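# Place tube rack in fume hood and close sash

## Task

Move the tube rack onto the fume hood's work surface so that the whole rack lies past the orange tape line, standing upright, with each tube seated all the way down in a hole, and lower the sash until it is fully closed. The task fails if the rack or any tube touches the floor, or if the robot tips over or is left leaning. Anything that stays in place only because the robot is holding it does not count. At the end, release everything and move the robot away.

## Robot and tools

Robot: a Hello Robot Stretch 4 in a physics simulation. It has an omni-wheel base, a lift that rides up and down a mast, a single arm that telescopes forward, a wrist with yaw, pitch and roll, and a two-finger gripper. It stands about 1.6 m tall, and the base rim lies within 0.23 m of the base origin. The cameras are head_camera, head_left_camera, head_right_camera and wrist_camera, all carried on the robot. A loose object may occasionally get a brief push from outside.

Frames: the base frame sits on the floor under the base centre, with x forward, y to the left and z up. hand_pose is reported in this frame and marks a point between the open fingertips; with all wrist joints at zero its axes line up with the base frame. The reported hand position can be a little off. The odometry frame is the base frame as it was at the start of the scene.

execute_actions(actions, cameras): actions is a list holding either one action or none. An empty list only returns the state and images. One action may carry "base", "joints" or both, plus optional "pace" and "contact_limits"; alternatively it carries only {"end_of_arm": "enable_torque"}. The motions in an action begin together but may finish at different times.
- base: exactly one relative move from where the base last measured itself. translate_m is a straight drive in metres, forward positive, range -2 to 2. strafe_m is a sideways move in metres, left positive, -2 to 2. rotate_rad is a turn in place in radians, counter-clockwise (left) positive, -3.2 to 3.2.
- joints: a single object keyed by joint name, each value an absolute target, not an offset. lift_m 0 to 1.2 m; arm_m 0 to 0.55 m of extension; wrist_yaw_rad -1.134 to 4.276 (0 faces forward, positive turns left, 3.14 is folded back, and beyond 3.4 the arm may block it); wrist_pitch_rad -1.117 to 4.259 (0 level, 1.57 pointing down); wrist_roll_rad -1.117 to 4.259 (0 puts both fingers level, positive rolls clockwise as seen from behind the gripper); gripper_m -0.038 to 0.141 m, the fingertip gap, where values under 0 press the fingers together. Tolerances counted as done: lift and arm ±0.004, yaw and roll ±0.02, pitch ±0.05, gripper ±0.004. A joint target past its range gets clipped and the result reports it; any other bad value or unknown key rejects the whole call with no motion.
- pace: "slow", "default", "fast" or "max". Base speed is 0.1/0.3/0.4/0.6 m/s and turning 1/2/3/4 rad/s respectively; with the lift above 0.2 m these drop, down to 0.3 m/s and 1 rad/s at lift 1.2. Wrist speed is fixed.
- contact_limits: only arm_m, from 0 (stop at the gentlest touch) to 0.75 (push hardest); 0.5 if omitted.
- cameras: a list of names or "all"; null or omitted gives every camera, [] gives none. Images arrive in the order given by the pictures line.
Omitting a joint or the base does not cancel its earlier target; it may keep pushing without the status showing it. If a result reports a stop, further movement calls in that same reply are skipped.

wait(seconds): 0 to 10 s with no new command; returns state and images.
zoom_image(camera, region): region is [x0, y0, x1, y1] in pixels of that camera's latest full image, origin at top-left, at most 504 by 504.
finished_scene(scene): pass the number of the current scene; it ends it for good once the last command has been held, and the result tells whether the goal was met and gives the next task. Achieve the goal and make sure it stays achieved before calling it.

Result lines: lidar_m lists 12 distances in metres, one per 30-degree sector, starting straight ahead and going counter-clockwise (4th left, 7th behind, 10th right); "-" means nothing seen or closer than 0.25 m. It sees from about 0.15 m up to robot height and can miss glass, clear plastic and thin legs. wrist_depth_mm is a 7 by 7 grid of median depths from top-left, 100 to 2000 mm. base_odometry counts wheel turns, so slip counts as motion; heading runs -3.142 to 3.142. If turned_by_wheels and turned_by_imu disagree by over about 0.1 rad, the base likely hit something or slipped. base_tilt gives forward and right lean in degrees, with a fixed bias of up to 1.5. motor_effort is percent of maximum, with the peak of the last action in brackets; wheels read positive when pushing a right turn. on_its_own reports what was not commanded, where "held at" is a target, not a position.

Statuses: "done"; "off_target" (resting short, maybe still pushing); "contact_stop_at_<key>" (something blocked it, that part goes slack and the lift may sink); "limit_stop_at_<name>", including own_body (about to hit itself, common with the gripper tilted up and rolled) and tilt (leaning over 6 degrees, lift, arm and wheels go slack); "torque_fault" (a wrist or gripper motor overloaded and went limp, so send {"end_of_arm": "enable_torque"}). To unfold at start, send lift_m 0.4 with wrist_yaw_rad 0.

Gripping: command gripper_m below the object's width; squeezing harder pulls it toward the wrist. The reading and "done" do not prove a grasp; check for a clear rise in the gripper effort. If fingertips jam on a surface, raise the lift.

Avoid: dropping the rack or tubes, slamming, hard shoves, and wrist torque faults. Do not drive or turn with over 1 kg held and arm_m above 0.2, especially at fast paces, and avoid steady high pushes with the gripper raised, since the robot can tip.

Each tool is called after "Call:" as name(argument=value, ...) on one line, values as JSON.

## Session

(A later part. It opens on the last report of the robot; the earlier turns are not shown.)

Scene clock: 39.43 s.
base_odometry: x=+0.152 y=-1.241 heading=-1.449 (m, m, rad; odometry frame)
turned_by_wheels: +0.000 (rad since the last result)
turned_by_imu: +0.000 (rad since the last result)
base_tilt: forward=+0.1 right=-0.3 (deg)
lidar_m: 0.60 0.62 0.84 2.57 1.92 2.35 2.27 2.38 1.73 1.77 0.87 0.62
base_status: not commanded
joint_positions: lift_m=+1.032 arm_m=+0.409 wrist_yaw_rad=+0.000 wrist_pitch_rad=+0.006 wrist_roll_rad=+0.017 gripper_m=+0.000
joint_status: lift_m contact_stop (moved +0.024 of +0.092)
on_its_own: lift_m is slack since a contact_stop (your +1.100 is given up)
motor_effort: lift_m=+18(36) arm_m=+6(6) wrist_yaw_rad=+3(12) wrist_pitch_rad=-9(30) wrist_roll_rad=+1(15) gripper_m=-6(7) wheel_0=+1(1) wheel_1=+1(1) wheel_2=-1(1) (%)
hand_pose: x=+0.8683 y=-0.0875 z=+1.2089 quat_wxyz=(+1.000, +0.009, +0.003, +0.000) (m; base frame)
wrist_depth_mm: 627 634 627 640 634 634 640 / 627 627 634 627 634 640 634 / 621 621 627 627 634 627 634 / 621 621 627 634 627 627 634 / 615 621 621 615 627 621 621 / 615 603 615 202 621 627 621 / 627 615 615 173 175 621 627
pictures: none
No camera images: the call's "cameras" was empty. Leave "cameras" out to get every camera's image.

Call:
execute_actions(actions=[{"joints":{"lift_m":1.02,"arm_m":0.39}}], cameras=[])

Call:
execute_actions(actions=[{"joints":{"arm_m":0.0},"base":{"translate_m":-1.63}}], cameras=[])

Call:
execute_actions(actions=[{"joints":{"gripper_m":0.14,"lift_m":0.83},"base":{"rotate_rad":1.57}}], cameras=[])

Call:
execute_actions(actions=[{"base":{"translate_m":1.1}}])

Scene clock: 40.53 s.
base_odometry: x=+0.152 y=-1.241 heading=-1.449 (m, m, rad; odometry frame)
turned_by_wheels: +0.000 (rad since the last result)
turned_by_imu: +0.000 (rad since the last result)
base_tilt: forward=+0.2 right=-0.3 (deg)
lidar_m: 0.59 0.62 0.89 2.58 1.94 2.36 2.28 2.39 1.75 1.78 0.86 0.62
base_status: not commanded
joint_positions: lift_m=+1.020 arm_m=+0.391 wrist_yaw_rad=+0.000 wrist_pitch_rad=+0.006 wrist_roll_rad=+0.017 gripper_m=+0.000
joint_status: all done
motor_effort: lift_m=+14(9) arm_m=-7(8) wrist_yaw_rad=+1(1) wrist_pitch_rad=-9(9) wrist_roll_rad=+1(1) gripper_m=-6(9) wheel_0=+1(1) wheel_1=+1(1) wheel_2=-1(1) (%)
hand_pose: x=+0.8506 y=-0.0875 z=+1.1969 quat_wxyz=(+1.000, +0.009, +0.003, +0.000) (m; base frame)
wrist_depth_mm: 647 647 654 661 654 661 661 / 654 647 647 647 647 661 654 / 640 647 647 647 654 647 654 / 634 647 647 647 654 647 647 / 627 634 634 640 640 647 647 / 634 634 627 204 640 634 647 / 676 627 634 173 176 634 634
pictures: none
No camera images: the call's "cameras" was empty. Leave "cameras" out to get every camera's image.

Scene clock: 47.47 s.
base_odometry: x=-0.045 y=+0.377 heading=-1.449 (m, m, rad; odometry frame)
turned_by_wheels: -0.001 (rad since the last result)
turned_by_imu: +0.004 (rad since the last result)
base_tilt: forward=+0.1 right=-0.3 (deg)
lidar_m: 2.22 2.33 1.86 1.78 0.91 0.67 0.60 0.65 0.92 1.69 1.77 2.31
base_status: done
joint_positions: lift_m=+1.020 arm_m=+0.001 wrist_yaw_rad=+0.000 wrist_pitch_rad=+0.006 wrist_roll_rad=+0.017 gripper_m=+0.000
joint_status: all done
motor_effort: lift_m=+15(15) arm_m=-7(8) wrist_yaw_rad=+2(0) wrist_pitch_rad=-8(8) wrist_roll_rad=+2(1) gripper_m=-7(6) wheel_0=-4(7) wheel_1=-5(8) wheel_2=+2(15) (%)
hand_pose: x=+0.4606 y=-0.0874 z=+1.1969 quat_wxyz=(+1.000, +0.009, +0.003, +0.000) (m; base frame)
wrist_depth_mm: - - - - - - - / - - - - - - - / - - - - - - - / - - - - - - - / - - - - - - - / - - - 204 - - - / - - 1983 174 176 - -
pictures: none
No camera images: the call's "cameras" was empty. Leave "cameras" out to get every camera's image.

Scene clock: 49.83 s.
base_odometry: x=-0.045 y=+0.377 heading=+0.119 (m, m, rad; odometry frame)
turned_by_wheels: +1.569 (rad since the last result)
turned_by_imu: +1.582 (rad since the last result)
base_tilt: forward=+0.2 right=-0.2 (deg)
lidar_m: 1.77 0.91 0.66 0.61 0.64 0.89 1.69 1.80 2.32 2.25 2.35 1.89
base_status: done
joint_positions: lift_m=+0.830 arm_m=+0.001 wrist_yaw_rad=+0.000 wrist_pitch_rad=+0.006 wrist_roll_rad=+0.017 gripper_m=+0.140
joint_status: all done
motor_effort: lift_m=+14(11) arm_m=-7(7) wrist_yaw_rad=+2(1) wrist_pitch_rad=-8(9) wrist_roll_rad=+1(2) gripper_m=+1(8) wheel_0=-6(3) wheel_1=-6(11) wheel_2=-5(8) (%)
hand_pose: x=+0.4606 y=-0.0874 z=+1.0069 quat_wxyz=(+1.000, +0.009, +0.003, +0.000) (m; base frame)
wrist_depth_mm: 1060 1618 - - - - - / 1042 1661 - - - - - / 1078 1661 - - - - - / 1078 1708 - - - - - / 1078 1618 - 1756 - - - / 1118 206 - - - 1618 - / 1118 1499 - 150 - - -
pictures: none
No camera images: the call's "cameras" was empty. Leave "cameras" out to get every camera's image.

Scene clock: 55.00 s.
base_odometry: x=+1.047 y=+0.508 heading=+0.120 (m, m, rad; odometry frame)
turned_by_wheels: +0.000 (rad since the last result)
turned_by_imu: -0.005 (rad since the last result)
base_tilt: forward=+0.1 right=-0.4 (deg)
lidar_m: 0.67 0.71 0.63 0.61 0.64 0.91 2.59 2.93 2.35 2.31 1.00 0.72
base_status: done
joint_positions: lift_m=+0.830 arm_m=+0.001 wrist_yaw_rad=+0.000 wrist_pitch_rad=+0.006 wrist_roll_rad=+0.017 gripper_m=+0.140
joint_status: not commanded
motor_effort: lift_m=+14(15) arm_m=-6(7) wrist_yaw_rad=+2(1) wrist_pitch_rad=-8(8) wrist_roll_rad=+1(1) gripper_m=+1(0) wheel_0=+3(8) wheel_1=+4(8) wheel_2=-1(11) (%)
hand_pose: x=+0.4606 y=-0.0874 z=+1.0069 quat_wxyz=(+1.000, +0.009, +0.003, +0.000) (m; base frame)
wrist_depth_mm: 1060 1281 1308 1308 1308 1336 1336 / 1042 1042 1118 1060 1281 1308 1098 / 1078 1281 1308 1308 1308 1308 1229 / 1118 1281 1255 1281 1308 1308 1336 / 1025 1138 1281 768 1308 1281 1308 / 500 207 559 574 585 484 609 / 484 488 496 150 500 492 508
pictures: head_camera, head_left_camera, head_right_camera, wrist_camera
Images, in order (width x height): head_camera 420x560, head_left_camera 420x672, head_right_camera 420x672, wrist_camera 616x392.

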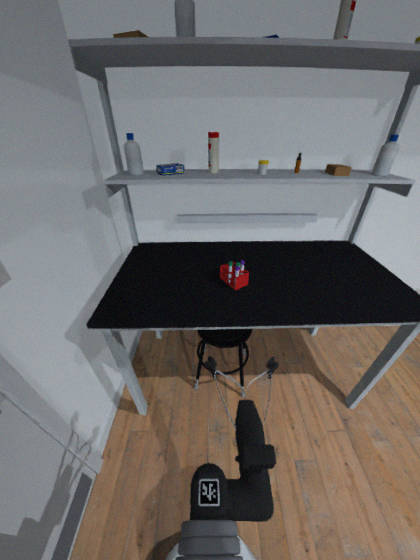

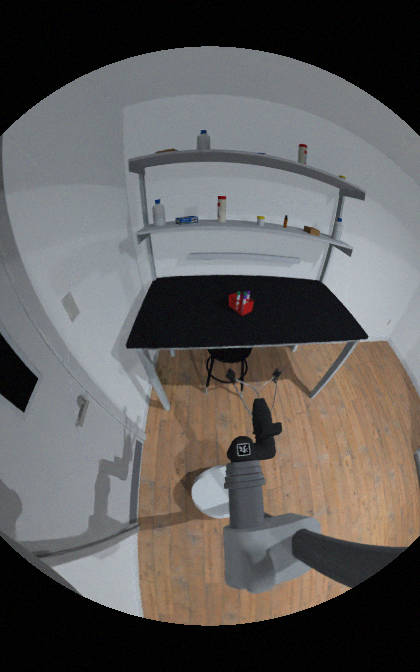

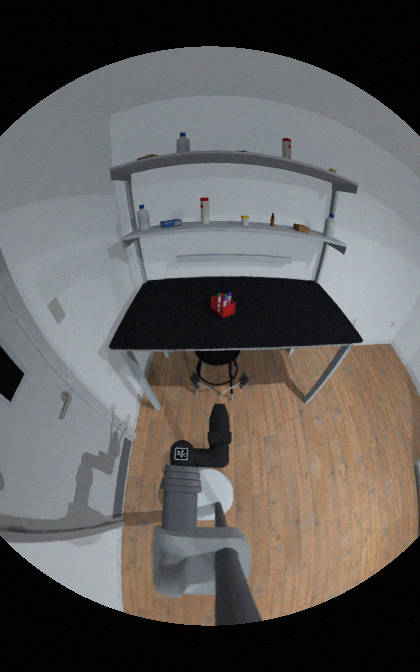

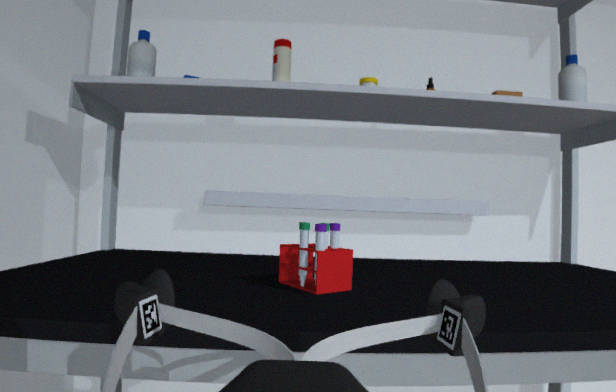

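Call:
zoom_image(camera="wrist_camera", region=[265,210,365,305])

Call:
zoom_image(camera="head_camera", region=[200,245,270,305])

Region (265, 210, 365, 305) of wrist_camera's 616x392 image, scaled by 5.040; it fills the top 479 rows of this view, and the rest is white.

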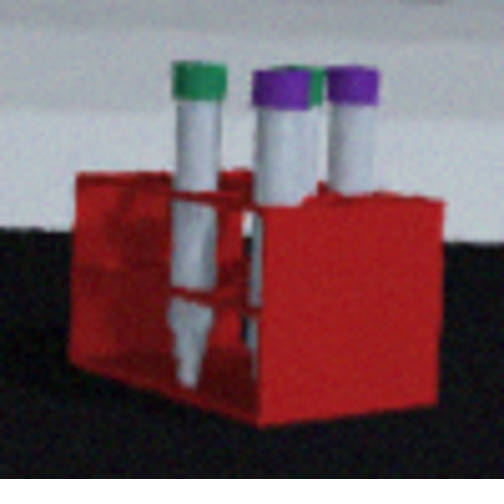

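Region (200, 245, 270, 305) of head_camera's 420x560 image, scaled by 7.200, with more detail than that image has; it fills the top 432 rows of this view, and the rest is white.

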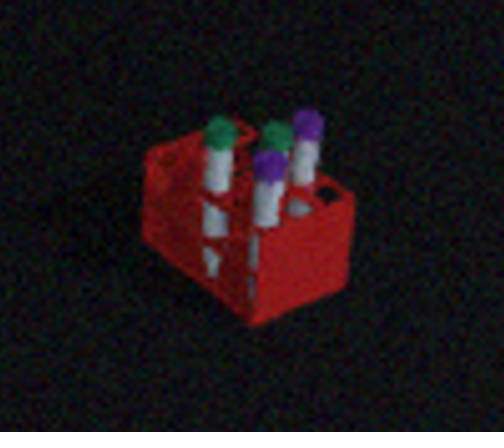

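Call:
execute_actions(actions=[{"base":{"strafe_m":-0.57}}], cameras=[])

Call:
execute_actions(actions=[{"base":{"rotate_rad":0.66}}], cameras=[])

Call:
execute_actions(actions=[{"base":{"translate_m":0.25}}])

Scene clock: 58.90 s.
base_odometry: x=+1.115 y=-0.057 heading=+0.120 (m, m, rad; odometry frame)
turned_by_wheels: +0.000 (rad since the last result)
turned_by_imu: +0.000 (rad since the last result)
base_tilt: forward=+0.1 right=-0.2 (deg)
lidar_m: 0.68 0.70 0.96 1.17 1.23 1.69 2.81 2.37 1.77 1.74 2.10 0.73
base_status: done
joint_positions: lift_m=+0.830 arm_m=+0.001 wrist_yaw_rad=+0.000 wrist_pitch_rad=+0.006 wrist_roll_rad=+0.017 gripper_m=+0.140
joint_status: not commanded
motor_effort: lift_m=+15(15) arm_m=-7(7) wrist_yaw_rad=+1(0) wrist_pitch_rad=-9(8) wrist_roll_rad=+1(1) gripper_m=+1(1) wheel_0=+2(14) wheel_1=-2(12) wheel_2=+0(1) (%)
hand_pose: x=+0.4606 y=-0.0874 z=+1.0068 quat_wxyz=(+1.000, +0.009, +0.003, +0.000) (m; base frame)
wrist_depth_mm: 1281 1281 1255 1308 1281 1336 1336 / 1138 1078 1118 1098 1042 1336 1308 / 1281 1308 1281 1281 1281 1308 1281 / 1255 1255 1308 1281 1281 1308 1308 / 732 1160 1255 1281 1281 1255 1308 / 500 206 554 574 585 484 1281 / 492 496 504 150 512 508 1255
pictures: none
No camera images: the call's "cameras" was empty. Leave "cameras" out to get every camera's image.

Scene clock: 60.33 s.
base_odometry: x=+1.115 y=-0.057 heading=+0.779 (m, m, rad; odometry frame)
turned_by_wheels: +0.659 (rad since the last result)
turned_by_imu: +0.665 (rad since the last result)
base_tilt: forward=+0.3 right=-0.1 (deg)
lidar_m: 0.76 1.15 1.19 1.32 1.99 2.80 2.11 1.76 2.55 1.86 0.70 0.69
base_status: done
joint_positions: lift_m=+0.830 arm_m=+0.001 wrist_yaw_rad=+0.000 wrist_pitch_rad=+0.006 wrist_roll_rad=+0.017 gripper_m=+0.140
joint_status: not commanded
motor_effort: lift_m=+15(15) arm_m=-7(7) wrist_yaw_rad=+0(0) wrist_pitch_rad=-8(8) wrist_roll_rad=+1(1) gripper_m=+1(2) wheel_0=-2(7) wheel_1=-3(11) wheel_2=-2(11) (%)
hand_pose: x=+0.4606 y=-0.0874 z=+1.0068 quat_wxyz=(+1.000, +0.009, +0.003, +0.000) (m; base frame)
wrist_depth_mm: 991 1160 1464 1499 1397 1205 1078 / 1008 1182 1499 1576 1336 1008 891 / 991 1205 1464 1537 1397 1205 1060 / 991 1205 1464 1576 1336 1160 1042 / 1008 1138 1308 1366 960 1138 1025 / 1008 206 691 621 580 484 609 / 1008 1118 1464 150 512 413 397
pictures: none
No camera images: the call's "cameras" was empty. Leave "cameras" out to get every camera's image.

Scene clock: 62.63 s.
base_odometry: x=+1.293 y=+0.118 heading=+0.780 (m, m, rad; odometry frame)
turned_by_wheels: +0.000 (rad since the last result)
turned_by_imu: -0.001 (rad since the last result)
base_tilt: forward=+0.2 right=-0.2 (deg)
lidar_m: 0.53 0.83 0.99 1.13 1.74 2.98 2.34 1.96 2.70 0.63 0.49 0.48
base_status: done
joint_positions: lift_m=+0.830 arm_m=+0.001 wrist_yaw_rad=+0.000 wrist_pitch_rad=+0.006 wrist_roll_rad=+0.017 gripper_m=+0.140
joint_status: not commanded
motor_effort: lift_m=+16(15) arm_m=-7(7) wrist_yaw_rad=+1(1) wrist_pitch_rad=-8(8) wrist_roll_rad=+1(1) gripper_m=+0(1) wheel_0=+3(11) wheel_1=+3(7) wheel_2=-2(9) (%)
hand_pose: x=+0.4606 y=-0.0874 z=+1.0068 quat_wxyz=(+1.000, +0.009, +0.003, +0.000) (m; base frame)
wrist_depth_mm: 854 1025 1281 1336 1182 991 891 / 866 1025 1255 1078 931 831 798 / 854 1025 1255 1281 1138 991 917 / 854 1025 1308 1308 1118 991 866 / 866 1008 1229 1281 564 976 878 / 691 206 559 580 504 484 609 / 715 521 389 150 364 370 384
pictures: head_camera, head_left_camera, head_right_camera, wrist_camera
Images, in order (width x height): head_camera 420x560, head_left_camera 420x672, head_right_camera 420x672, wrist_camera 616x392.

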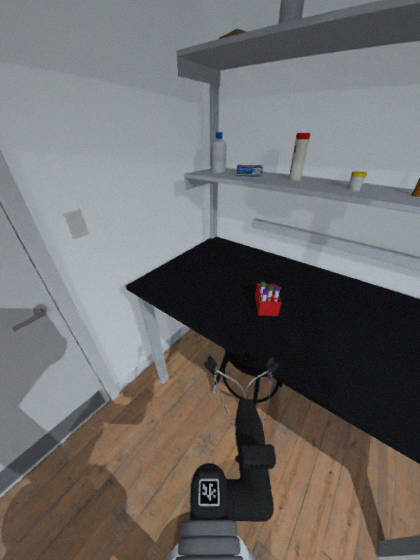

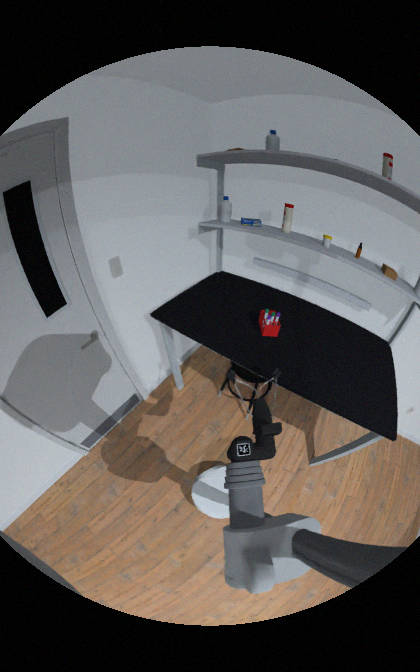

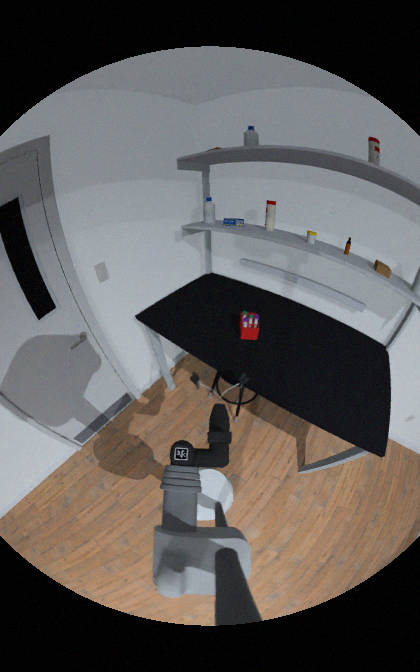

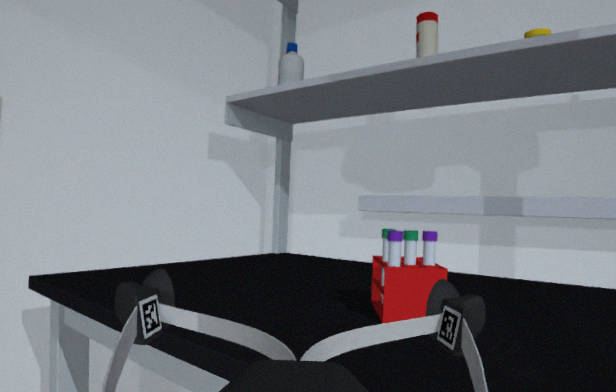

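Call:
execute_actions(actions=[{"base":{"strafe_m":-0.18},"joints":{"lift_m":0.83,"wrist_pitch_rad":0.22}}], cameras=["wrist_camera","head_camera"])

Scene clock: 64.73 s.
base_odometry: x=+1.419 y=-0.010 heading=+0.779 (m, m, rad; odometry frame)
turned_by_wheels: +0.000 (rad since the last result)
turned_by_imu: +0.000 (rad since the last result)
base_tilt: forward=+0.2 right=-0.2 (deg)
lidar_m: 0.42 0.67 1.13 1.28 1.98 3.09 2.15 1.86 2.56 0.50 0.38 0.37
base_status: done
joint_positions: lift_m=+0.830 arm_m=+0.001 wrist_yaw_rad=+0.000 wrist_pitch_rad=+0.222 wrist_roll_rad=+0.017 gripper_m=+0.140
joint_status: all done
motor_effort: lift_m=+15(11) arm_m=-6(7) wrist_yaw_rad=+1(2) wrist_pitch_rad=-6(7) wrist_roll_rad=+1(1) gripper_m=+1(2) wheel_0=+3(10) wheel_1=-3(12) wheel_2=+0(1) (%)
hand_pose: x=+0.4536 y=-0.0874 z=+0.9450 quat_wxyz=(+0.994, +0.009, +0.111, -0.001) (m; base frame)
wrist_depth_mm: 946 1078 1160 1118 960 842 759 / 946 1138 1308 1160 960 854 759 / 960 1160 1336 1118 991 866 768 / 654 668 691 504 788 842 768 / 445 387 402 413 421 433 439 / 1025 206 278 283 287 258 297 / 1060 1182 244 150 217 218 226
pictures: head_camera, wrist_camera
Images, in order (width x height): head_camera 420x560, wrist_camera 616x392.

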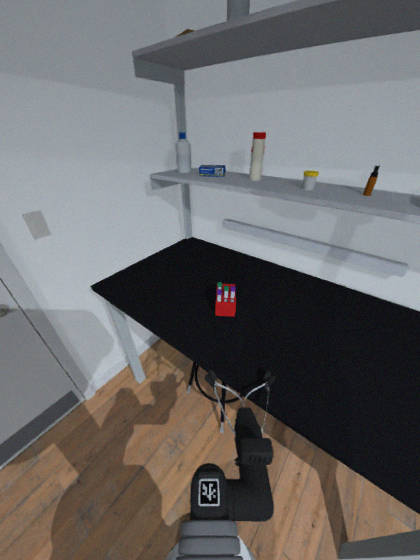

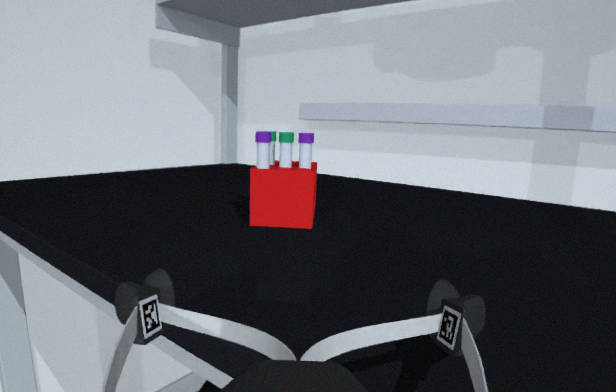

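Call:
execute_actions(actions=[{"base":{"strafe_m":0.025},"joints":{"lift_m":0.84}}], cameras=[])

Call:
execute_actions(actions=[{"joints":{"arm_m":0.24,"wrist_pitch_rad":0.27},"contact_limits":{"arm_m":0.2}}], cameras=["wrist_camera"])

Scene clock: 65.87 s.
base_odometry: x=+1.402 y=+0.008 heading=+0.779 (m, m, rad; odometry frame)
turned_by_wheels: +0.000 (rad since the last result)
turned_by_imu: +0.000 (rad since the last result)
base_tilt: forward=+0.2 right=-0.3 (deg)
lidar_m: 0.45 0.68 1.14 1.28 1.96 3.09 2.18 1.87 2.58 0.51 0.41 0.38
base_status: done
joint_positions: lift_m=+0.840 arm_m=+0.001 wrist_yaw_rad=+0.000 wrist_pitch_rad=+0.222 wrist_roll_rad=+0.017 gripper_m=+0.140
joint_status: all done
motor_effort: lift_m=+22(22) arm_m=-7(7) wrist_yaw_rad=+2(1) wrist_pitch_rad=-7(7) wrist_roll_rad=+1(1) gripper_m=+1(1) wheel_0=-1(10) wheel_1=+1(9) wheel_2=+0(0) (%)
hand_pose: x=+0.4536 y=-0.0874 z=+0.9544 quat_wxyz=(+0.994, +0.009, +0.111, -0.001) (m; base frame)
wrist_depth_mm: 931 1118 1138 1098 976 854 768 / 931 1118 1281 1205 991 878 778 / 960 1118 1336 1182 1025 854 778 / 691 723 768 504 831 866 788 / 480 415 430 442 455 466 466 / 1008 206 298 303 309 277 314 / 1078 1182 277 150 233 235 240
pictures: none
No camera images: the call's "cameras" was empty. Leave "cameras" out to get every camera's image.

Scene clock: 67.70 s.
base_odometry: x=+1.402 y=+0.008 heading=+0.779 (m, m, rad; odometry frame)
turned_by_wheels: +0.000 (rad since the last result)
turned_by_imu: +0.000 (rad since the last result)
base_tilt: forward=+0.2 right=-0.3 (deg)
lidar_m: 0.51 0.66 1.14 1.27 1.96 3.09 2.21 1.87 2.58 0.50 0.40 0.38
base_status: not commanded
joint_positions: lift_m=+0.840 arm_m=+0.239 wrist_yaw_rad=+0.000 wrist_pitch_rad=+0.272 wrist_roll_rad=+0.017 gripper_m=+0.140
joint_status: all done
motor_effort: lift_m=+22(21) arm_m=+7(6) wrist_yaw_rad=+0(1) wrist_pitch_rad=-7(8) wrist_roll_rad=+1(1) gripper_m=+1(0) wheel_0=-1(1) wheel_1=+1(1) wheel_2=+0(0) (%)
contact_limits: arm_m 0.2
hand_pose: x=+0.6875 y=-0.0874 z=+0.9404 quat_wxyz=(+0.991, +0.009, +0.136, -0.001) (m; base frame)
wrist_depth_mm: 798 946 1042 917 798 691 609 / 820 960 1098 946 759 654 580 / 820 976 1098 283 820 715 640 / 535 554 521 263 627 647 634 / 340 351 332 266 375 382 392 / 249 206 262 266 267 245 274 / 198 198 204 150 210 211 215
pictures: wrist_camera
Images, in order (width x height): wrist_camera 616x392.

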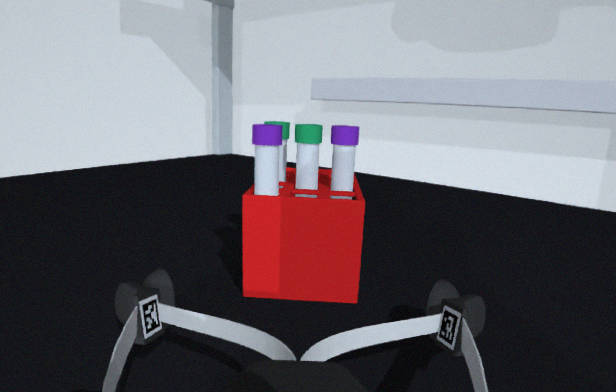

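Call:
execute_actions(actions=[{"joints":{"arm_m":0.33},"contact_limits":{"arm_m":0.2}}], cameras=["wrist_camera"])

Call:
execute_actions(actions=[{"joints":{"gripper_m":0.01}}], cameras=[])

Call:
execute_actions(actions=[{"joints":{"lift_m":0.99},"pace":"slow"}], cameras=["wrist_camera"])

Scene clock: 69.23 s.
base_odometry: x=+1.402 y=+0.008 heading=+0.779 (m, m, rad; odometry frame)
turned_by_wheels: +0.000 (rad since the last result)
turned_by_imu: +0.000 (rad since the last result)
base_tilt: forward=+0.2 right=-0.3 (deg)
lidar_m: 0.43 0.66 1.13 1.26 1.97 3.09 2.18 1.85 2.58 0.53 0.41 0.39
base_status: not commanded
joint_positions: lift_m=+0.840 arm_m=+0.329 wrist_yaw_rad=+0.000 wrist_pitch_rad=+0.272 wrist_roll_rad=+0.017 gripper_m=+0.140
joint_status: all done
motor_effort: lift_m=+22(21) arm_m=+7(8) wrist_yaw_rad=+1(1) wrist_pitch_rad=-7(8) wrist_roll_rad=+1(1) gripper_m=+0(2) wheel_0=-1(1) wheel_1=+1(1) wheel_2=+0(0) (%)
contact_limits: arm_m 0.2
hand_pose: x=+0.7775 y=-0.0874 z=+0.9404 quat_wxyz=(+0.991, +0.009, +0.136, -0.001) (m; base frame)
wrist_depth_mm: 759 891 946 842 723 621 564 / 778 891 976 854 699 603 521 / 778 946 931 223 732 654 580 / 535 554 462 203 544 634 585 / 338 349 177 174 325 384 389 / 247 208 179 178 187 244 273 / 198 198 189 150 200 210 215
pictures: wrist_camera
Images, in order (width x height): wrist_camera 616x392.

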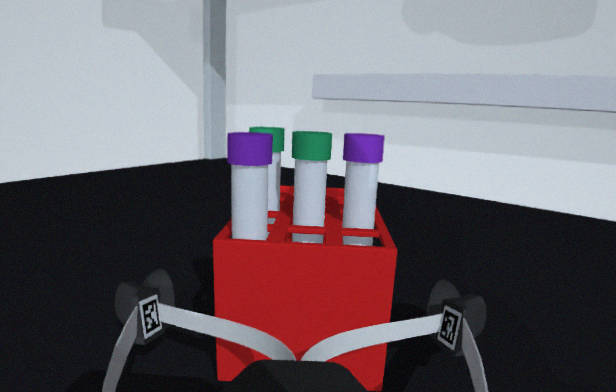

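Scene clock: 71.50 s.
base_odometry: x=+1.402 y=+0.008 heading=+0.779 (m, m, rad; odometry frame)
turned_by_wheels: +0.000 (rad since the last result)
turned_by_imu: -0.001 (rad since the last result)
base_tilt: forward=+0.2 right=-0.3 (deg)
lidar_m: 0.44 0.67 1.11 1.26 1.98 3.09 2.17 1.86 2.59 0.52 0.41 0.39
base_status: not commanded
joint_positions: lift_m=+0.840 arm_m=+0.329 wrist_yaw_rad=+0.000 wrist_pitch_rad=+0.273 wrist_roll_rad=+0.017 gripper_m=+0.011
joint_status: all done
motor_effort: lift_m=+22(22) arm_m=+7(7) wrist_yaw_rad=+1(1) wrist_pitch_rad=-9(9) wrist_roll_rad=+1(1) gripper_m=-31(33) wheel_0=-1(1) wheel_1=+1(1) wheel_2=+0(0) (%)
hand_pose: x=+0.7775 y=-0.0874 z=+0.9402 quat_wxyz=(+0.991, +0.009, +0.136, -0.001) (m; base frame)
wrist_depth_mm: 768 891 946 842 715 615 564 / 768 891 991 866 691 609 521 / 788 917 173 195 732 661 585 / 539 544 455 194 549 634 580 / 338 349 167 165 325 382 387 / 247 252 171 168 177 271 273 / 193 188 174 170 175 163 214
pictures: none
No camera images: the call's "cameras" was empty. Leave "cameras" out to get every camera's image.

Scene clock: 73.53 s.
base_odometry: x=+1.402 y=+0.008 heading=+0.779 (m, m, rad; odometry frame)
turned_by_wheels: +0.000 (rad since the last result)
turned_by_imu: -0.001 (rad since the last result)
base_tilt: forward=+0.1 right=-0.3 (deg)
lidar_m: 0.45 0.64 1.11 1.25 1.96 3.09 2.20 1.87 2.59 0.54 0.41 0.38
base_status: not commanded
joint_positions: lift_m=+0.990 arm_m=+0.329 wrist_yaw_rad=+0.000 wrist_pitch_rad=+0.273 wrist_roll_rad=+0.017 gripper_m=+0.011
joint_status: all done
motor_effort: lift_m=+22(23) arm_m=+7(7) wrist_yaw_rad=+1(1) wrist_pitch_rad=-10(11) wrist_roll_rad=+1(1) gripper_m=-33(33) wheel_0=-2(2) wheel_1=+1(1) wheel_2=+0(0) (%)
hand_pose: x=+0.7774 y=-0.0874 z=+1.0900 quat_wxyz=(+0.991, +0.009, +0.136, -0.001) (m; base frame)
wrist_depth_mm: 759 741 798 778 691 621 564 / 768 891 976 866 741 634 574 / 788 917 176 200 723 647 574 / 798 960 946 195 668 609 535 / 778 732 168 165 676 683 615 / 517 525 172 168 177 574 580 / 410 283 174 171 175 162 449
pictures: wrist_camera
Images, in order (width x height): wrist_camera 616x392.

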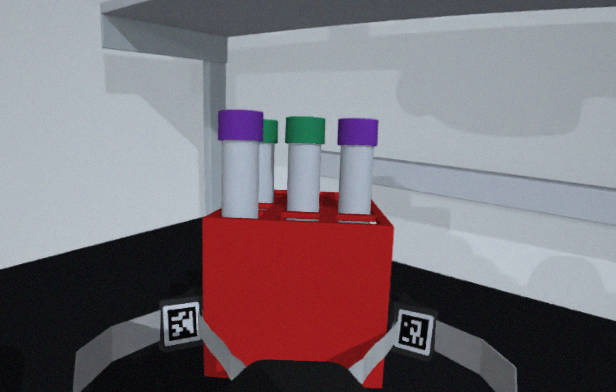

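Call:
execute_actions(actions=[{"joints":{"arm_m":0.05},"pace":"slow"}], cameras=[])

Call:
execute_actions(actions=[{"base":{"translate_m":-0.4}}], cameras=[])

Call:
execute_actions(actions=[{"base":{"rotate_rad":-2.225},"pace":"slow"}], cameras=[])

Call:
execute_actions(actions=[{"base":{"strafe_m":-1.07}}], cameras=[])

Call:
execute_actions(actions=[{"base":{"translate_m":0.55}}])

Scene clock: 78.10 s.
base_odometry: x=+1.402 y=+0.008 heading=+0.779 (m, m, rad; odometry frame)
turned_by_wheels: +0.000 (rad since the last result)
turned_by_imu: -0.001 (rad since the last result)
base_tilt: forward=+0.1 right=-0.2 (deg)
lidar_m: 0.43 0.66 1.11 1.27 1.96 3.09 2.20 1.88 2.59 0.51 0.40 0.39
base_status: not commanded
joint_positions: lift_m=+0.990 arm_m=+0.051 wrist_yaw_rad=+0.000 wrist_pitch_rad=+0.273 wrist_roll_rad=+0.017 gripper_m=+0.011
joint_status: all done
motor_effort: lift_m=+23(22) arm_m=-7(8) wrist_yaw_rad=+1(0) wrist_pitch_rad=-10(11) wrist_roll_rad=+1(1) gripper_m=-32(33) wheel_0=-1(1) wheel_1=+1(1) wheel_2=+0(0) (%)
hand_pose: x=+0.5000 y=-0.0874 z=+1.0900 quat_wxyz=(+0.991, +0.009, +0.136, -0.001) (m; base frame)
wrist_depth_mm: 891 1025 946 866 732 707 707 / 931 1042 1255 1138 960 831 750 / 931 1118 176 200 917 842 759 / 946 1098 976 196 976 866 759 / 715 732 168 165 683 809 768 / 521 535 171 168 177 569 574 / 427 286 174 170 175 162 455
pictures: none
No camera images: the call's "cameras" was empty. Leave "cameras" out to get every camera's image.

Scene clock: 80.90 s.
base_odometry: x=+1.117 y=-0.273 heading=+0.779 (m, m, rad; odometry frame)
turned_by_wheels: +0.000 (rad since the last result)
turned_by_imu: +0.000 (rad since the last result)
base_tilt: forward=+0.2 right=-0.3 (deg)
lidar_m: 0.44 1.17 1.41 1.55 2.35 2.75 1.82 1.53 2.33 1.88 0.73 0.70
base_status: done
joint_positions: lift_m=+0.990 arm_m=+0.051 wrist_yaw_rad=+0.000 wrist_pitch_rad=+0.273 wrist_roll_rad=+0.017 gripper_m=+0.011
joint_status: not commanded
motor_effort: lift_m=+22(22) arm_m=-7(7) wrist_yaw_rad=+1(1) wrist_pitch_rad=-11(10) wrist_roll_rad=+1(1) gripper_m=-32(32) wheel_0=-4(6) wheel_1=-2(9) wheel_2=+1(10) (%)
hand_pose: x=+0.4999 y=-0.0874 z=+1.0901 quat_wxyz=(+0.991, +0.009, +0.136, -0.001) (m; base frame)
wrist_depth_mm: 1118 1308 1499 1430 1118 917 842 / 1118 1336 1537 1499 1255 1118 1008 / 1160 1366 175 198 1229 1118 1025 / 1138 1182 976 196 1182 1160 1025 / 1182 1098 168 166 683 809 820 / 1229 1229 171 168 176 569 574 / 1205 691 174 171 175 162 452
pictures: none
No camera images: the call's "cameras" was empty. Leave "cameras" out to get every camera's image.

Scene clock: 84.40 s.
base_odometry: x=+1.117 y=-0.273 heading=-1.445 (m, m, rad; odometry frame)
turned_by_wheels: -2.224 (rad since the last result)
turned_by_imu: -2.245 (rad since the last result)
base_tilt: forward=+0.3 right=-0.2 (deg)
lidar_m: 0.45 2.17 0.74 0.71 0.74 1.02 1.40 1.46 2.06 2.77 2.07 1.53
base_status: done
joint_positions: lift_m=+0.990 arm_m=+0.051 wrist_yaw_rad=+0.000 wrist_pitch_rad=+0.273 wrist_roll_rad=+0.017 gripper_m=+0.011
joint_status: not commanded
motor_effort: lift_m=+22(22) arm_m=-7(7) wrist_yaw_rad=+2(1) wrist_pitch_rad=-10(11) wrist_roll_rad=+1(2) gripper_m=-33(32) wheel_0=+6(9) wheel_1=+4(10) wheel_2=+4(10) (%)
hand_pose: x=+0.4999 y=-0.0874 z=+1.0901 quat_wxyz=(+0.991, +0.009, +0.136, -0.001) (m; base frame)
wrist_depth_mm: 1921 1921 1921 1921 1118 1756 1708 / 1983 1983 1983 - 1308 1708 1756 / - - 1983 195 1205 1921 1808 / - - - 197 1255 1255 1281 / - - 169 165 1255 1281 1308 / - - 171 168 177 1336 1308 / 1661 931 174 170 175 163 1397
pictures: none
No camera images: the call's "cameras" was empty. Leave "cameras" out to get every camera's image.

Scene clock: 89.30 s.
base_odometry: x=+0.056 y=-0.407 heading=-1.445 (m, m, rad; odometry frame)
turned_by_wheels: +0.000 (rad since the last result)
turned_by_imu: +0.002 (rad since the last result)
base_tilt: forward=+0.2 right=-0.4 (deg)
lidar_m: 0.45 1.51 2.68 1.77 1.86 1.48 1.42 1.47 1.77 1.68 2.24 1.49
base_status: done
joint_positions: lift_m=+0.990 arm_m=+0.051 wrist_yaw_rad=+0.000 wrist_pitch_rad=+0.273 wrist_roll_rad=+0.017 gripper_m=+0.011
joint_status: not commanded
motor_effort: lift_m=+22(22) arm_m=-7(7) wrist_yaw_rad=+2(1) wrist_pitch_rad=-11(10) wrist_roll_rad=+1(1) gripper_m=-32(32) wheel_0=+3(15) wheel_1=-3(11) wheel_2=+0(3) (%)
hand_pose: x=+0.4999 y=-0.0874 z=+1.0901 quat_wxyz=(+0.991, +0.009, +0.136, -0.001) (m; base frame)
wrist_depth_mm: 1098 1464 1708 1708 1708 1255 1863 / 1138 1336 1808 1708 1708 1182 1921 / 1576 1499 175 197 1808 1255 - / - 1205 1205 196 1182 1229 - / - 1255 168 166 1205 1229 - / - 1281 172 168 176 1308 - / 1708 768 174 171 176 163 1863
pictures: none
No camera images: the call's "cameras" was empty. Leave "cameras" out to get every camera's image.

Scene clock: 92.63 s.
base_odometry: x=+0.125 y=-0.953 heading=-1.444 (m, m, rad; odometry frame)
turned_by_wheels: +0.001 (rad since the last result)
turned_by_imu: -0.002 (rad since the last result)
base_tilt: forward=+0.2 right=-0.3 (deg)
lidar_m: 0.47 0.92 2.52 1.82 1.87 2.07 1.97 2.06 1.79 1.69 2.25 0.92
base_status: done
joint_positions: lift_m=+0.990 arm_m=+0.051 wrist_yaw_rad=+0.000 wrist_pitch_rad=+0.273 wrist_roll_rad=+0.017 gripper_m=+0.011
joint_status: not commanded
motor_effort: lift_m=+22(22) arm_m=-7(7) wrist_yaw_rad=+1(1) wrist_pitch_rad=-10(11) wrist_roll_rad=+1(1) gripper_m=-34(32) wheel_0=+3(3) wheel_1=+4(9) wheel_2=+0(12) (%)
hand_pose: x=+0.4999 y=-0.0874 z=+1.0901 quat_wxyz=(+0.991, +0.009, +0.136, -0.001) (m; base frame)
wrist_depth_mm: 732 878 647 640 1182 1025 820 / 976 1205 1255 1205 1229 1205 809 / 976 1281 177 196 1255 1229 854 / 960 1098 904 196 1098 1118 854 / 676 668 168 166 668 676 691 / 683 683 171 169 176 691 691 / 707 439 174 170 175 163 707
pictures: head_camera, head_left_camera, head_right_camera, wrist_camera
Images, in order (width x height): head_camera 420x560, head_left_camera 420x672, head_right_camera 420x672, wrist_camera 616x392.

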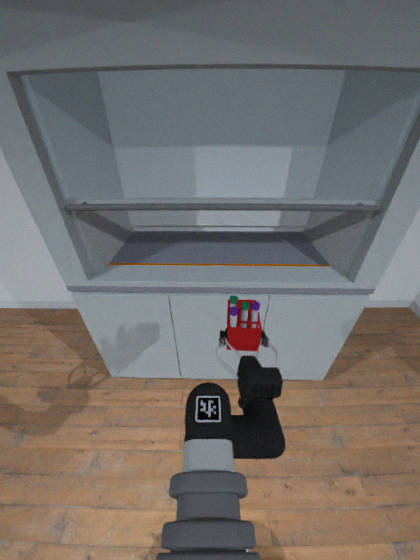

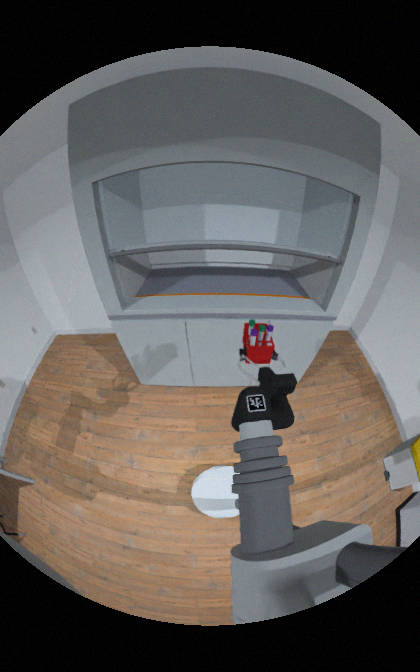

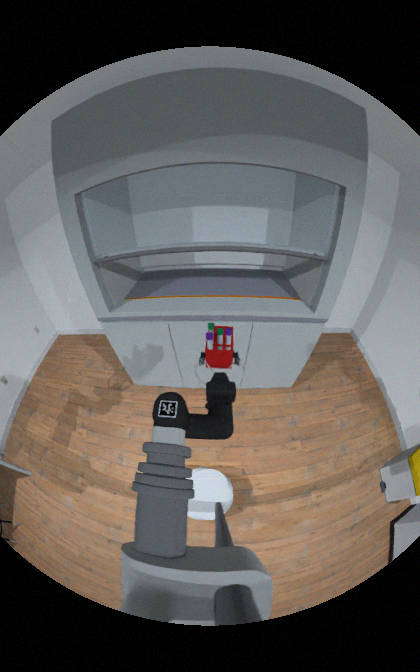

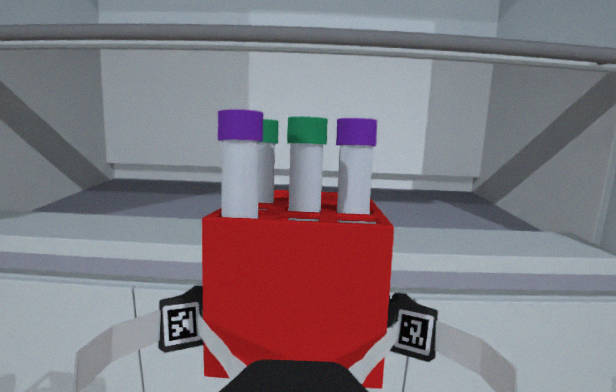

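Call:
execute_actions(actions=[{"base":{"translate_m":0.33},"pace":"slow"}], cameras=[])

Call:
execute_actions(actions=[{"joints":{"arm_m":0.46},"pace":"slow","contact_limits":{"arm_m":0.2}}], cameras=["head_camera"])

Call:
execute_actions(actions=[{"joints":{"lift_m":0.9},"pace":"slow"}], cameras=["head_camera","wrist_camera"])

Scene clock: 97.50 s.
base_odometry: x=+0.167 y=-1.280 heading=-1.444 (m, m, rad; odometry frame)
turned_by_wheels: +0.000 (rad since the last result)
turned_by_imu: -0.002 (rad since the last result)
base_tilt: forward=+0.1 right=-0.3 (deg)
lidar_m: 0.45 0.60 0.84 2.57 1.92 2.39 2.30 2.43 1.76 1.94 0.80 0.58
base_status: done
joint_positions: lift_m=+0.990 arm_m=+0.051 wrist_yaw_rad=+0.000 wrist_pitch_rad=+0.273 wrist_roll_rad=+0.017 gripper_m=+0.011
joint_status: not commanded
motor_effort: lift_m=+21(22) arm_m=-7(7) wrist_yaw_rad=+0(1) wrist_pitch_rad=-10(11) wrist_roll_rad=+1(1) gripper_m=-33(33) wheel_0=+5(5) wheel_1=+4(7) wheel_2=-4(11) (%)
hand_pose: x=+0.4999 y=-0.0874 z=+1.0901 quat_wxyz=(+0.991, +0.009, +0.136, -0.001) (m; base frame)
wrist_depth_mm: 878 878 878 878 878 878 842 / 891 891 904 891 904 891 866 / 917 931 176 197 917 931 866 / 931 976 917 196 946 960 866 / 676 707 169 166 647 768 778 / 436 449 172 169 176 484 480 / 342 253 174 170 175 162 379
pictures: none
No camera images: the call's "cameras" was empty. Leave "cameras" out to get every camera's image.

Scene clock: 102.87 s.
base_odometry: x=+0.167 y=-1.280 heading=-1.444 (m, m, rad; odometry frame)
turned_by_wheels: +0.000 (rad since the last result)
turned_by_imu: -0.001 (rad since the last result)
base_tilt: forward=+0.1 right=-0.4 (deg)
lidar_m: 0.56 0.58 0.84 2.57 1.91 2.39 2.31 2.43 1.77 1.94 0.80 0.59
base_status: not commanded
joint_positions: lift_m=+0.990 arm_m=+0.459 wrist_yaw_rad=+0.000 wrist_pitch_rad=+0.273 wrist_roll_rad=+0.017 gripper_m=+0.011
joint_status: all done
motor_effort: lift_m=+22(22) arm_m=+7(10) wrist_yaw_rad=+1(1) wrist_pitch_rad=-11(10) wrist_roll_rad=+1(1) gripper_m=-33(33) wheel_0=+5(5) wheel_1=+4(4) wheel_2=-4(4) (%)
contact_limits: arm_m 0.2
hand_pose: x=+0.9074 y=-0.0874 z=+1.0901 quat_wxyz=(+0.991, +0.009, +0.136, -0.001) (m; base frame)
wrist_depth_mm: 492 492 492 488 492 492 488 / 508 508 508 504 504 504 496 / 525 525 177 196 521 521 517 / 549 544 535 197 535 539 539 / 597 597 167 165 554 564 559 / 488 500 171 168 176 539 539 / 382 273 174 170 174 162 424
pictures: head_camera
Images, in order (width x height): head_camera 420x560.

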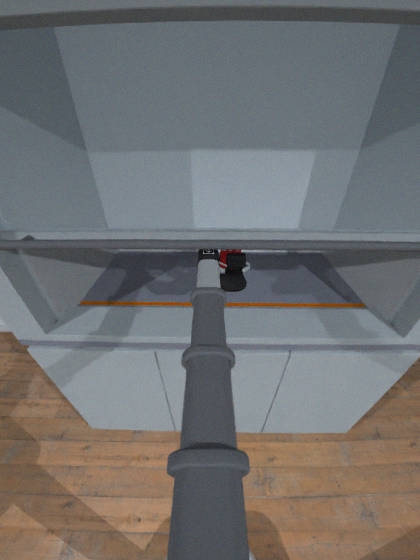

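Scene clock: 104.50 s.
base_odometry: x=+0.167 y=-1.280 heading=-1.444 (m, m, rad; odometry frame)
turned_by_wheels: +0.000 (rad since the last result)
turned_by_imu: +0.000 (rad since the last result)
base_tilt: forward=+0.2 right=-0.3 (deg)
lidar_m: 0.56 0.58 0.83 2.56 1.92 2.40 2.30 2.43 1.77 1.93 0.80 0.59
base_status: not commanded
joint_positions: lift_m=+0.900 arm_m=+0.459 wrist_yaw_rad=+0.000 wrist_pitch_rad=+0.273 wrist_roll_rad=+0.017 gripper_m=+0.011
joint_status: all done
motor_effort: lift_m=+14(20) arm_m=+7(7) wrist_yaw_rad=+2(1) wrist_pitch_rad=-11(11) wrist_roll_rad=+1(1) gripper_m=-32(33) wheel_0=+6(6) wheel_1=+4(4) wheel_2=-4(5) (%)
hand_pose: x=+0.9074 y=-0.0874 z=+1.0007 quat_wxyz=(+0.991, +0.009, +0.136, -0.001) (m; base frame)
wrist_depth_mm: 496 492 492 492 488 488 484 / 508 508 508 508 504 504 500 / 521 521 176 196 517 521 521 / 585 597 535 197 539 535 535 / 449 459 168 165 430 508 512 / 327 336 172 169 176 359 362 / 256 211 174 170 175 163 293
pictures: head_camera, wrist_camera
Images, in order (width x height): head_camera 420x560, wrist_camera 616x392.

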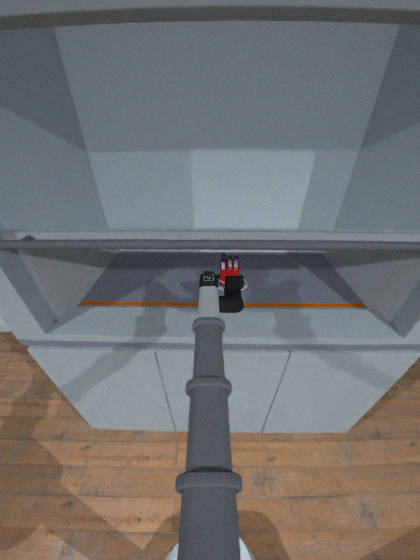

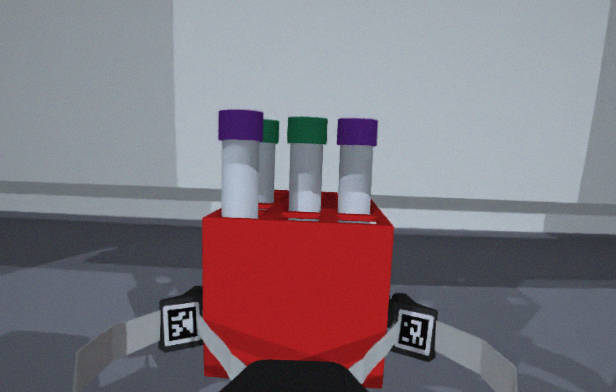

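Call:
execute_actions(actions=[{"joints":{"lift_m":0.887},"pace":"slow"}], cameras=[])

Call:
execute_actions(actions=[{"joints":{"gripper_m":0.14}}], cameras=["wrist_camera"])

Scene clock: 105.60 s.
base_odometry: x=+0.167 y=-1.280 heading=-1.444 (m, m, rad; odometry frame)
turned_by_wheels: +0.000 (rad since the last result)
turned_by_imu: +0.000 (rad since the last result)
base_tilt: forward=+0.3 right=-0.3 (deg)
lidar_m: 0.57 0.58 0.84 2.57 1.92 2.39 2.31 2.43 1.78 1.92 0.80 0.59
base_status: not commanded
joint_positions: lift_m=+0.887 arm_m=+0.459 wrist_yaw_rad=+0.000 wrist_pitch_rad=+0.273 wrist_roll_rad=+0.017 gripper_m=+0.011
joint_status: all done
motor_effort: lift_m=+14(11) arm_m=+8(7) wrist_yaw_rad=+2(1) wrist_pitch_rad=-11(10) wrist_roll_rad=+0(1) gripper_m=-34(33) wheel_0=+6(5) wheel_1=+4(4) wheel_2=-4(4) (%)
hand_pose: x=+0.9074 y=-0.0874 z=+0.9877 quat_wxyz=(+0.991, +0.009, +0.136, -0.001) (m; base frame)
wrist_depth_mm: 492 496 492 492 496 488 488 / 508 512 504 508 504 504 504 / 521 525 176 196 517 517 517 / 585 585 535 196 535 585 585 / 415 427 169 166 399 469 480 / 304 312 171 168 177 334 336 / 238 202 174 170 174 163 270
pictures: none
No camera images: the call's "cameras" was empty. Leave "cameras" out to get every camera's image.

Scene clock: 107.87 s.
base_odometry: x=+0.167 y=-1.280 heading=-1.444 (m, m, rad; odometry frame)
turned_by_wheels: +0.000 (rad since the last result)
turned_by_imu: -0.001 (rad since the last result)
base_tilt: forward=+0.3 right=-0.2 (deg)
lidar_m: 0.55 0.59 0.85 2.58 1.91 2.39 2.30 2.42 1.76 1.93 0.79 0.58
base_status: not commanded
joint_positions: lift_m=+0.887 arm_m=+0.459 wrist_yaw_rad=+0.000 wrist_pitch_rad=+0.273 wrist_roll_rad=+0.017 gripper_m=+0.140
joint_status: all done
motor_effort: lift_m=+14(14) arm_m=+7(7) wrist_yaw_rad=+1(0) wrist_pitch_rad=-9(10) wrist_roll_rad=+1(1) gripper_m=+1(32) wheel_0=+6(5) wheel_1=+4(4) wheel_2=-4(4) (%)
hand_pose: x=+0.9075 y=-0.0874 z=+0.9879 quat_wxyz=(+0.991, +0.009, +0.136, -0.001) (m; base frame)
wrist_depth_mm: 492 488 488 492 492 488 488 / 504 508 500 504 508 504 500 / 525 525 525 525 521 521 517 / 585 597 564 530 539 585 585 / 418 427 384 216 433 473 484 / 306 207 187 184 211 301 336 / 244 245 197 150 247 258 272
pictures: wrist_camera
Images, in order (width x height): wrist_camera 616x392.

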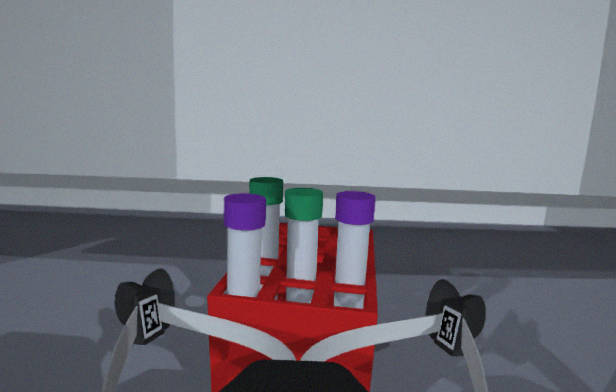

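Call:
execute_actions(actions=[{"joints":{"arm_m":0.0}}], cameras=["head_camera"])

Call:
execute_actions(actions=[{"joints":{"lift_m":0.83,"wrist_pitch_rad":0.0,"gripper_m":0.0}}], cameras=["wrist_camera"])

Call:
zoom_image(camera="wrist_camera", region=[240,180,360,300])

Scene clock: 110.70 s.
base_odometry: x=+0.167 y=-1.280 heading=-1.444 (m, m, rad; odometry frame)
turned_by_wheels: +0.000 (rad since the last result)
turned_by_imu: -0.001 (rad since the last result)
base_tilt: forward=+0.2 right=-0.3 (deg)
lidar_m: 0.56 0.60 0.83 2.55 1.93 2.39 2.31 2.41 1.76 1.92 0.79 0.59
base_status: not commanded
joint_positions: lift_m=+0.887 arm_m=+0.001 wrist_yaw_rad=+0.000 wrist_pitch_rad=+0.272 wrist_roll_rad=+0.017 gripper_m=+0.140
joint_status: all done
motor_effort: lift_m=+14(14) arm_m=-7(11) wrist_yaw_rad=+1(0) wrist_pitch_rad=-9(9) wrist_roll_rad=+1(1) gripper_m=+0(1) wheel_0=+5(5) wheel_1=+4(4) wheel_2=-4(4) (%)
hand_pose: x=+0.4500 y=-0.0874 z=+0.9879 quat_wxyz=(+0.991, +0.009, +0.136, -0.001) (m; base frame)
wrist_depth_mm: 917 917 904 917 917 917 866 / 946 946 960 946 931 931 878 / 960 976 991 976 976 991 866 / 668 699 723 647 768 809 778 / 364 364 366 377 387 392 397 / 377 206 366 370 364 366 368 / 389 387 382 150 384 387 384
pictures: head_camera
Images, in order (width x height): head_camera 420x560.

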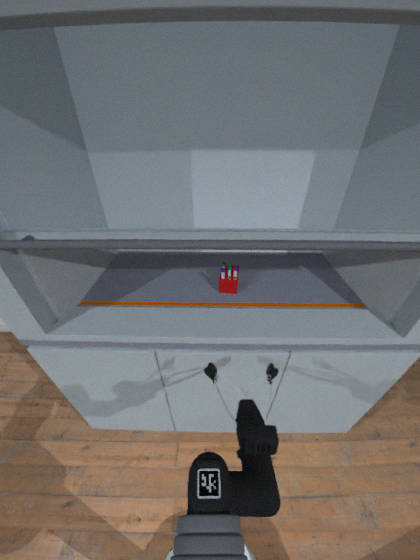

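Scene clock: 113.07 s.
base_odometry: x=+0.167 y=-1.280 heading=-1.444 (m, m, rad; odometry frame)
turned_by_wheels: +0.000 (rad since the last result)
turned_by_imu: -0.001 (rad since the last result)
base_tilt: forward=+0.3 right=-0.3 (deg)
lidar_m: 0.55 0.60 0.83 2.57 1.92 2.39 2.31 2.43 1.76 1.93 0.81 0.59
base_status: not commanded
joint_positions: lift_m=+0.830 arm_m=+0.001 wrist_yaw_rad=+0.000 wrist_pitch_rad=+0.003 wrist_roll_rad=+0.017 gripper_m=+0.000
joint_status: all done
motor_effort: lift_m=+14(14) arm_m=-7(7) wrist_yaw_rad=+0(1) wrist_pitch_rad=-9(13) wrist_roll_rad=+1(1) gripper_m=-6(7) wheel_0=+5(6) wheel_1=+4(4) wheel_2=-4(5) (%)
hand_pose: x=+0.4607 y=-0.0874 z=+1.0078 quat_wxyz=(+1.000, +0.009, +0.001, +0.000) (m; base frame)
wrist_depth_mm: 976 1008 1008 1025 991 1025 798 / 976 1008 1008 1025 1025 1025 866 / 976 1008 1008 1008 1008 991 854 / 960 991 1008 1008 1008 991 842 / 891 1025 991 732 1008 991 866 / 345 364 377 204 407 421 421 / 342 343 340 174 176 343 343
pictures: wrist_camera
Images, in order (width x height): wrist_camera 616x392.

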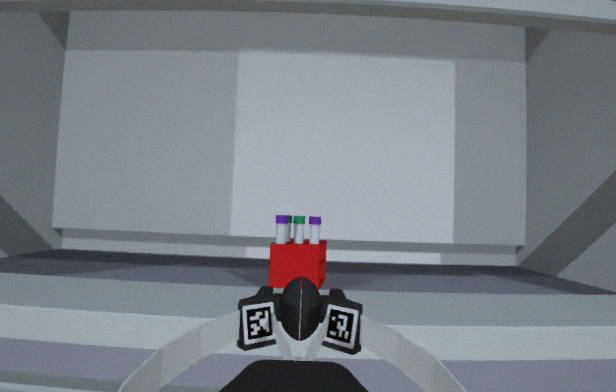

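Region (240, 180, 360, 300) of wrist_camera's 616x392 image, scaled by 4.200.

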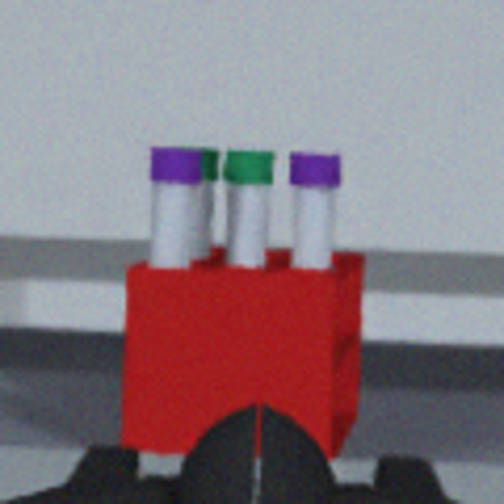

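Call:
execute_actions(actions=[{"joints":{"lift_m":1.2,"wrist_yaw_rad":1.57}}], cameras=[])

Call:
execute_actions(actions=[{"joints":{"arm_m":0.42},"contact_limits":{"arm_m":0.1},"pace":"slow"}], cameras=["head_left_camera"])

Scene clock: 116.83 s.
base_odometry: x=+0.167 y=-1.280 heading=-1.444 (m, m, rad; odometry frame)
turned_by_wheels: +0.000 (rad since the last result)
turned_by_imu: -0.001 (rad since the last result)
base_tilt: forward=+0.1 right=-0.2 (deg)
lidar_m: 0.56 0.59 0.83 2.57 1.90 2.38 2.31 2.43 1.76 1.91 0.79 0.59
base_status: not commanded
joint_positions: lift_m=+1.200 arm_m=+0.001 wrist_yaw_rad=+1.570 wrist_pitch_rad=+0.002 wrist_roll_rad=+0.017 gripper_m=+0.000
joint_status: all done
motor_effort: lift_m=+21(20) arm_m=-7(7) wrist_yaw_rad=+2(5) wrist_pitch_rad=-9(10) wrist_roll_rad=+1(1) gripper_m=-7(6) wheel_0=+5(5) wheel_1=+4(4) wheel_2=-4(4) (%)
hand_pose: x=+0.2599 y=+0.2884 z=+1.3772 quat_wxyz=(+0.708, +0.005, +0.007, +0.707) (m; base frame)
wrist_depth_mm: - - 1863 - - 1921 554 / - - - - - - 544 / - - - - - - 544 / - - - - - - 544 / - - - - - - 535 / 1983 - - 202 - - 530 / - - - 173 176 - 539
pictures: none
No camera images: the call's "cameras" was empty. Leave "cameras" out to get every camera's image.

Scene clock: 121.33 s.
base_odometry: x=+0.167 y=-1.280 heading=-1.444 (m, m, rad; odometry frame)
turned_by_wheels: +0.000 (rad since the last result)
turned_by_imu: +0.007 (rad since the last result)
base_tilt: forward=+0.1 right=-0.4 (deg)
lidar_m: 0.57 0.59 0.84 2.42 1.92 2.39 2.31 2.41 1.78 1.94 0.80 0.58
base_status: not commanded
joint_positions: lift_m=+1.200 arm_m=+0.353 wrist_yaw_rad=+1.584 wrist_pitch_rad=+0.003 wrist_roll_rad=+0.017 gripper_m=+0.000
joint_status: arm_m contact_stop (moved +0.352 of +0.419)
on_its_own: arm_m is slack since a contact_stop (your +0.420 is given up); wrist_yaw_rad is at rest, and its effort (-40) is outside its rest range (-13 to +13)
motor_effort: lift_m=+22(21) arm_m=+0(16) wrist_yaw_rad=-40(50) wrist_pitch_rad=-10(10) wrist_roll_rad=+1(1) gripper_m=-10(13) wheel_0=+9(9) wheel_1=+5(5) wheel_2=-5(4) (%)
contact_limits: arm_m 0.1
hand_pose: x=+0.6074 y=+0.2896 z=+1.3772 quat_wxyz=(+0.702, +0.005, +0.007, +0.712) (m; base frame)
wrist_depth_mm: - - - 544 521 521 517 / - - - 535 517 517 517 / - - - 539 512 512 512 / - - - 539 508 508 508 / - - - 525 508 508 504 / - - - 202 508 500 500 / - - - 173 198 500 504
pictures: head_left_camera
Images, in order (width x height): head_left_camera 420x672.

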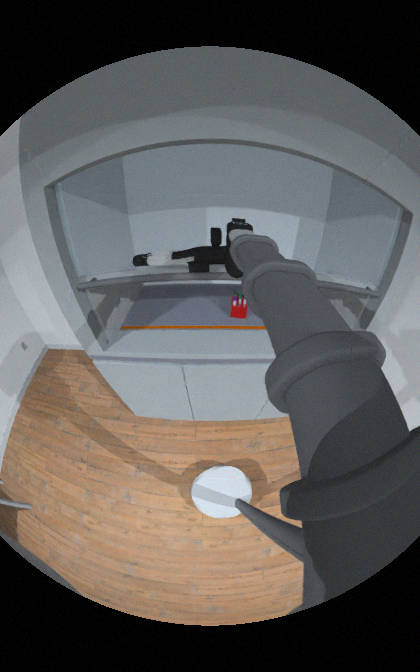

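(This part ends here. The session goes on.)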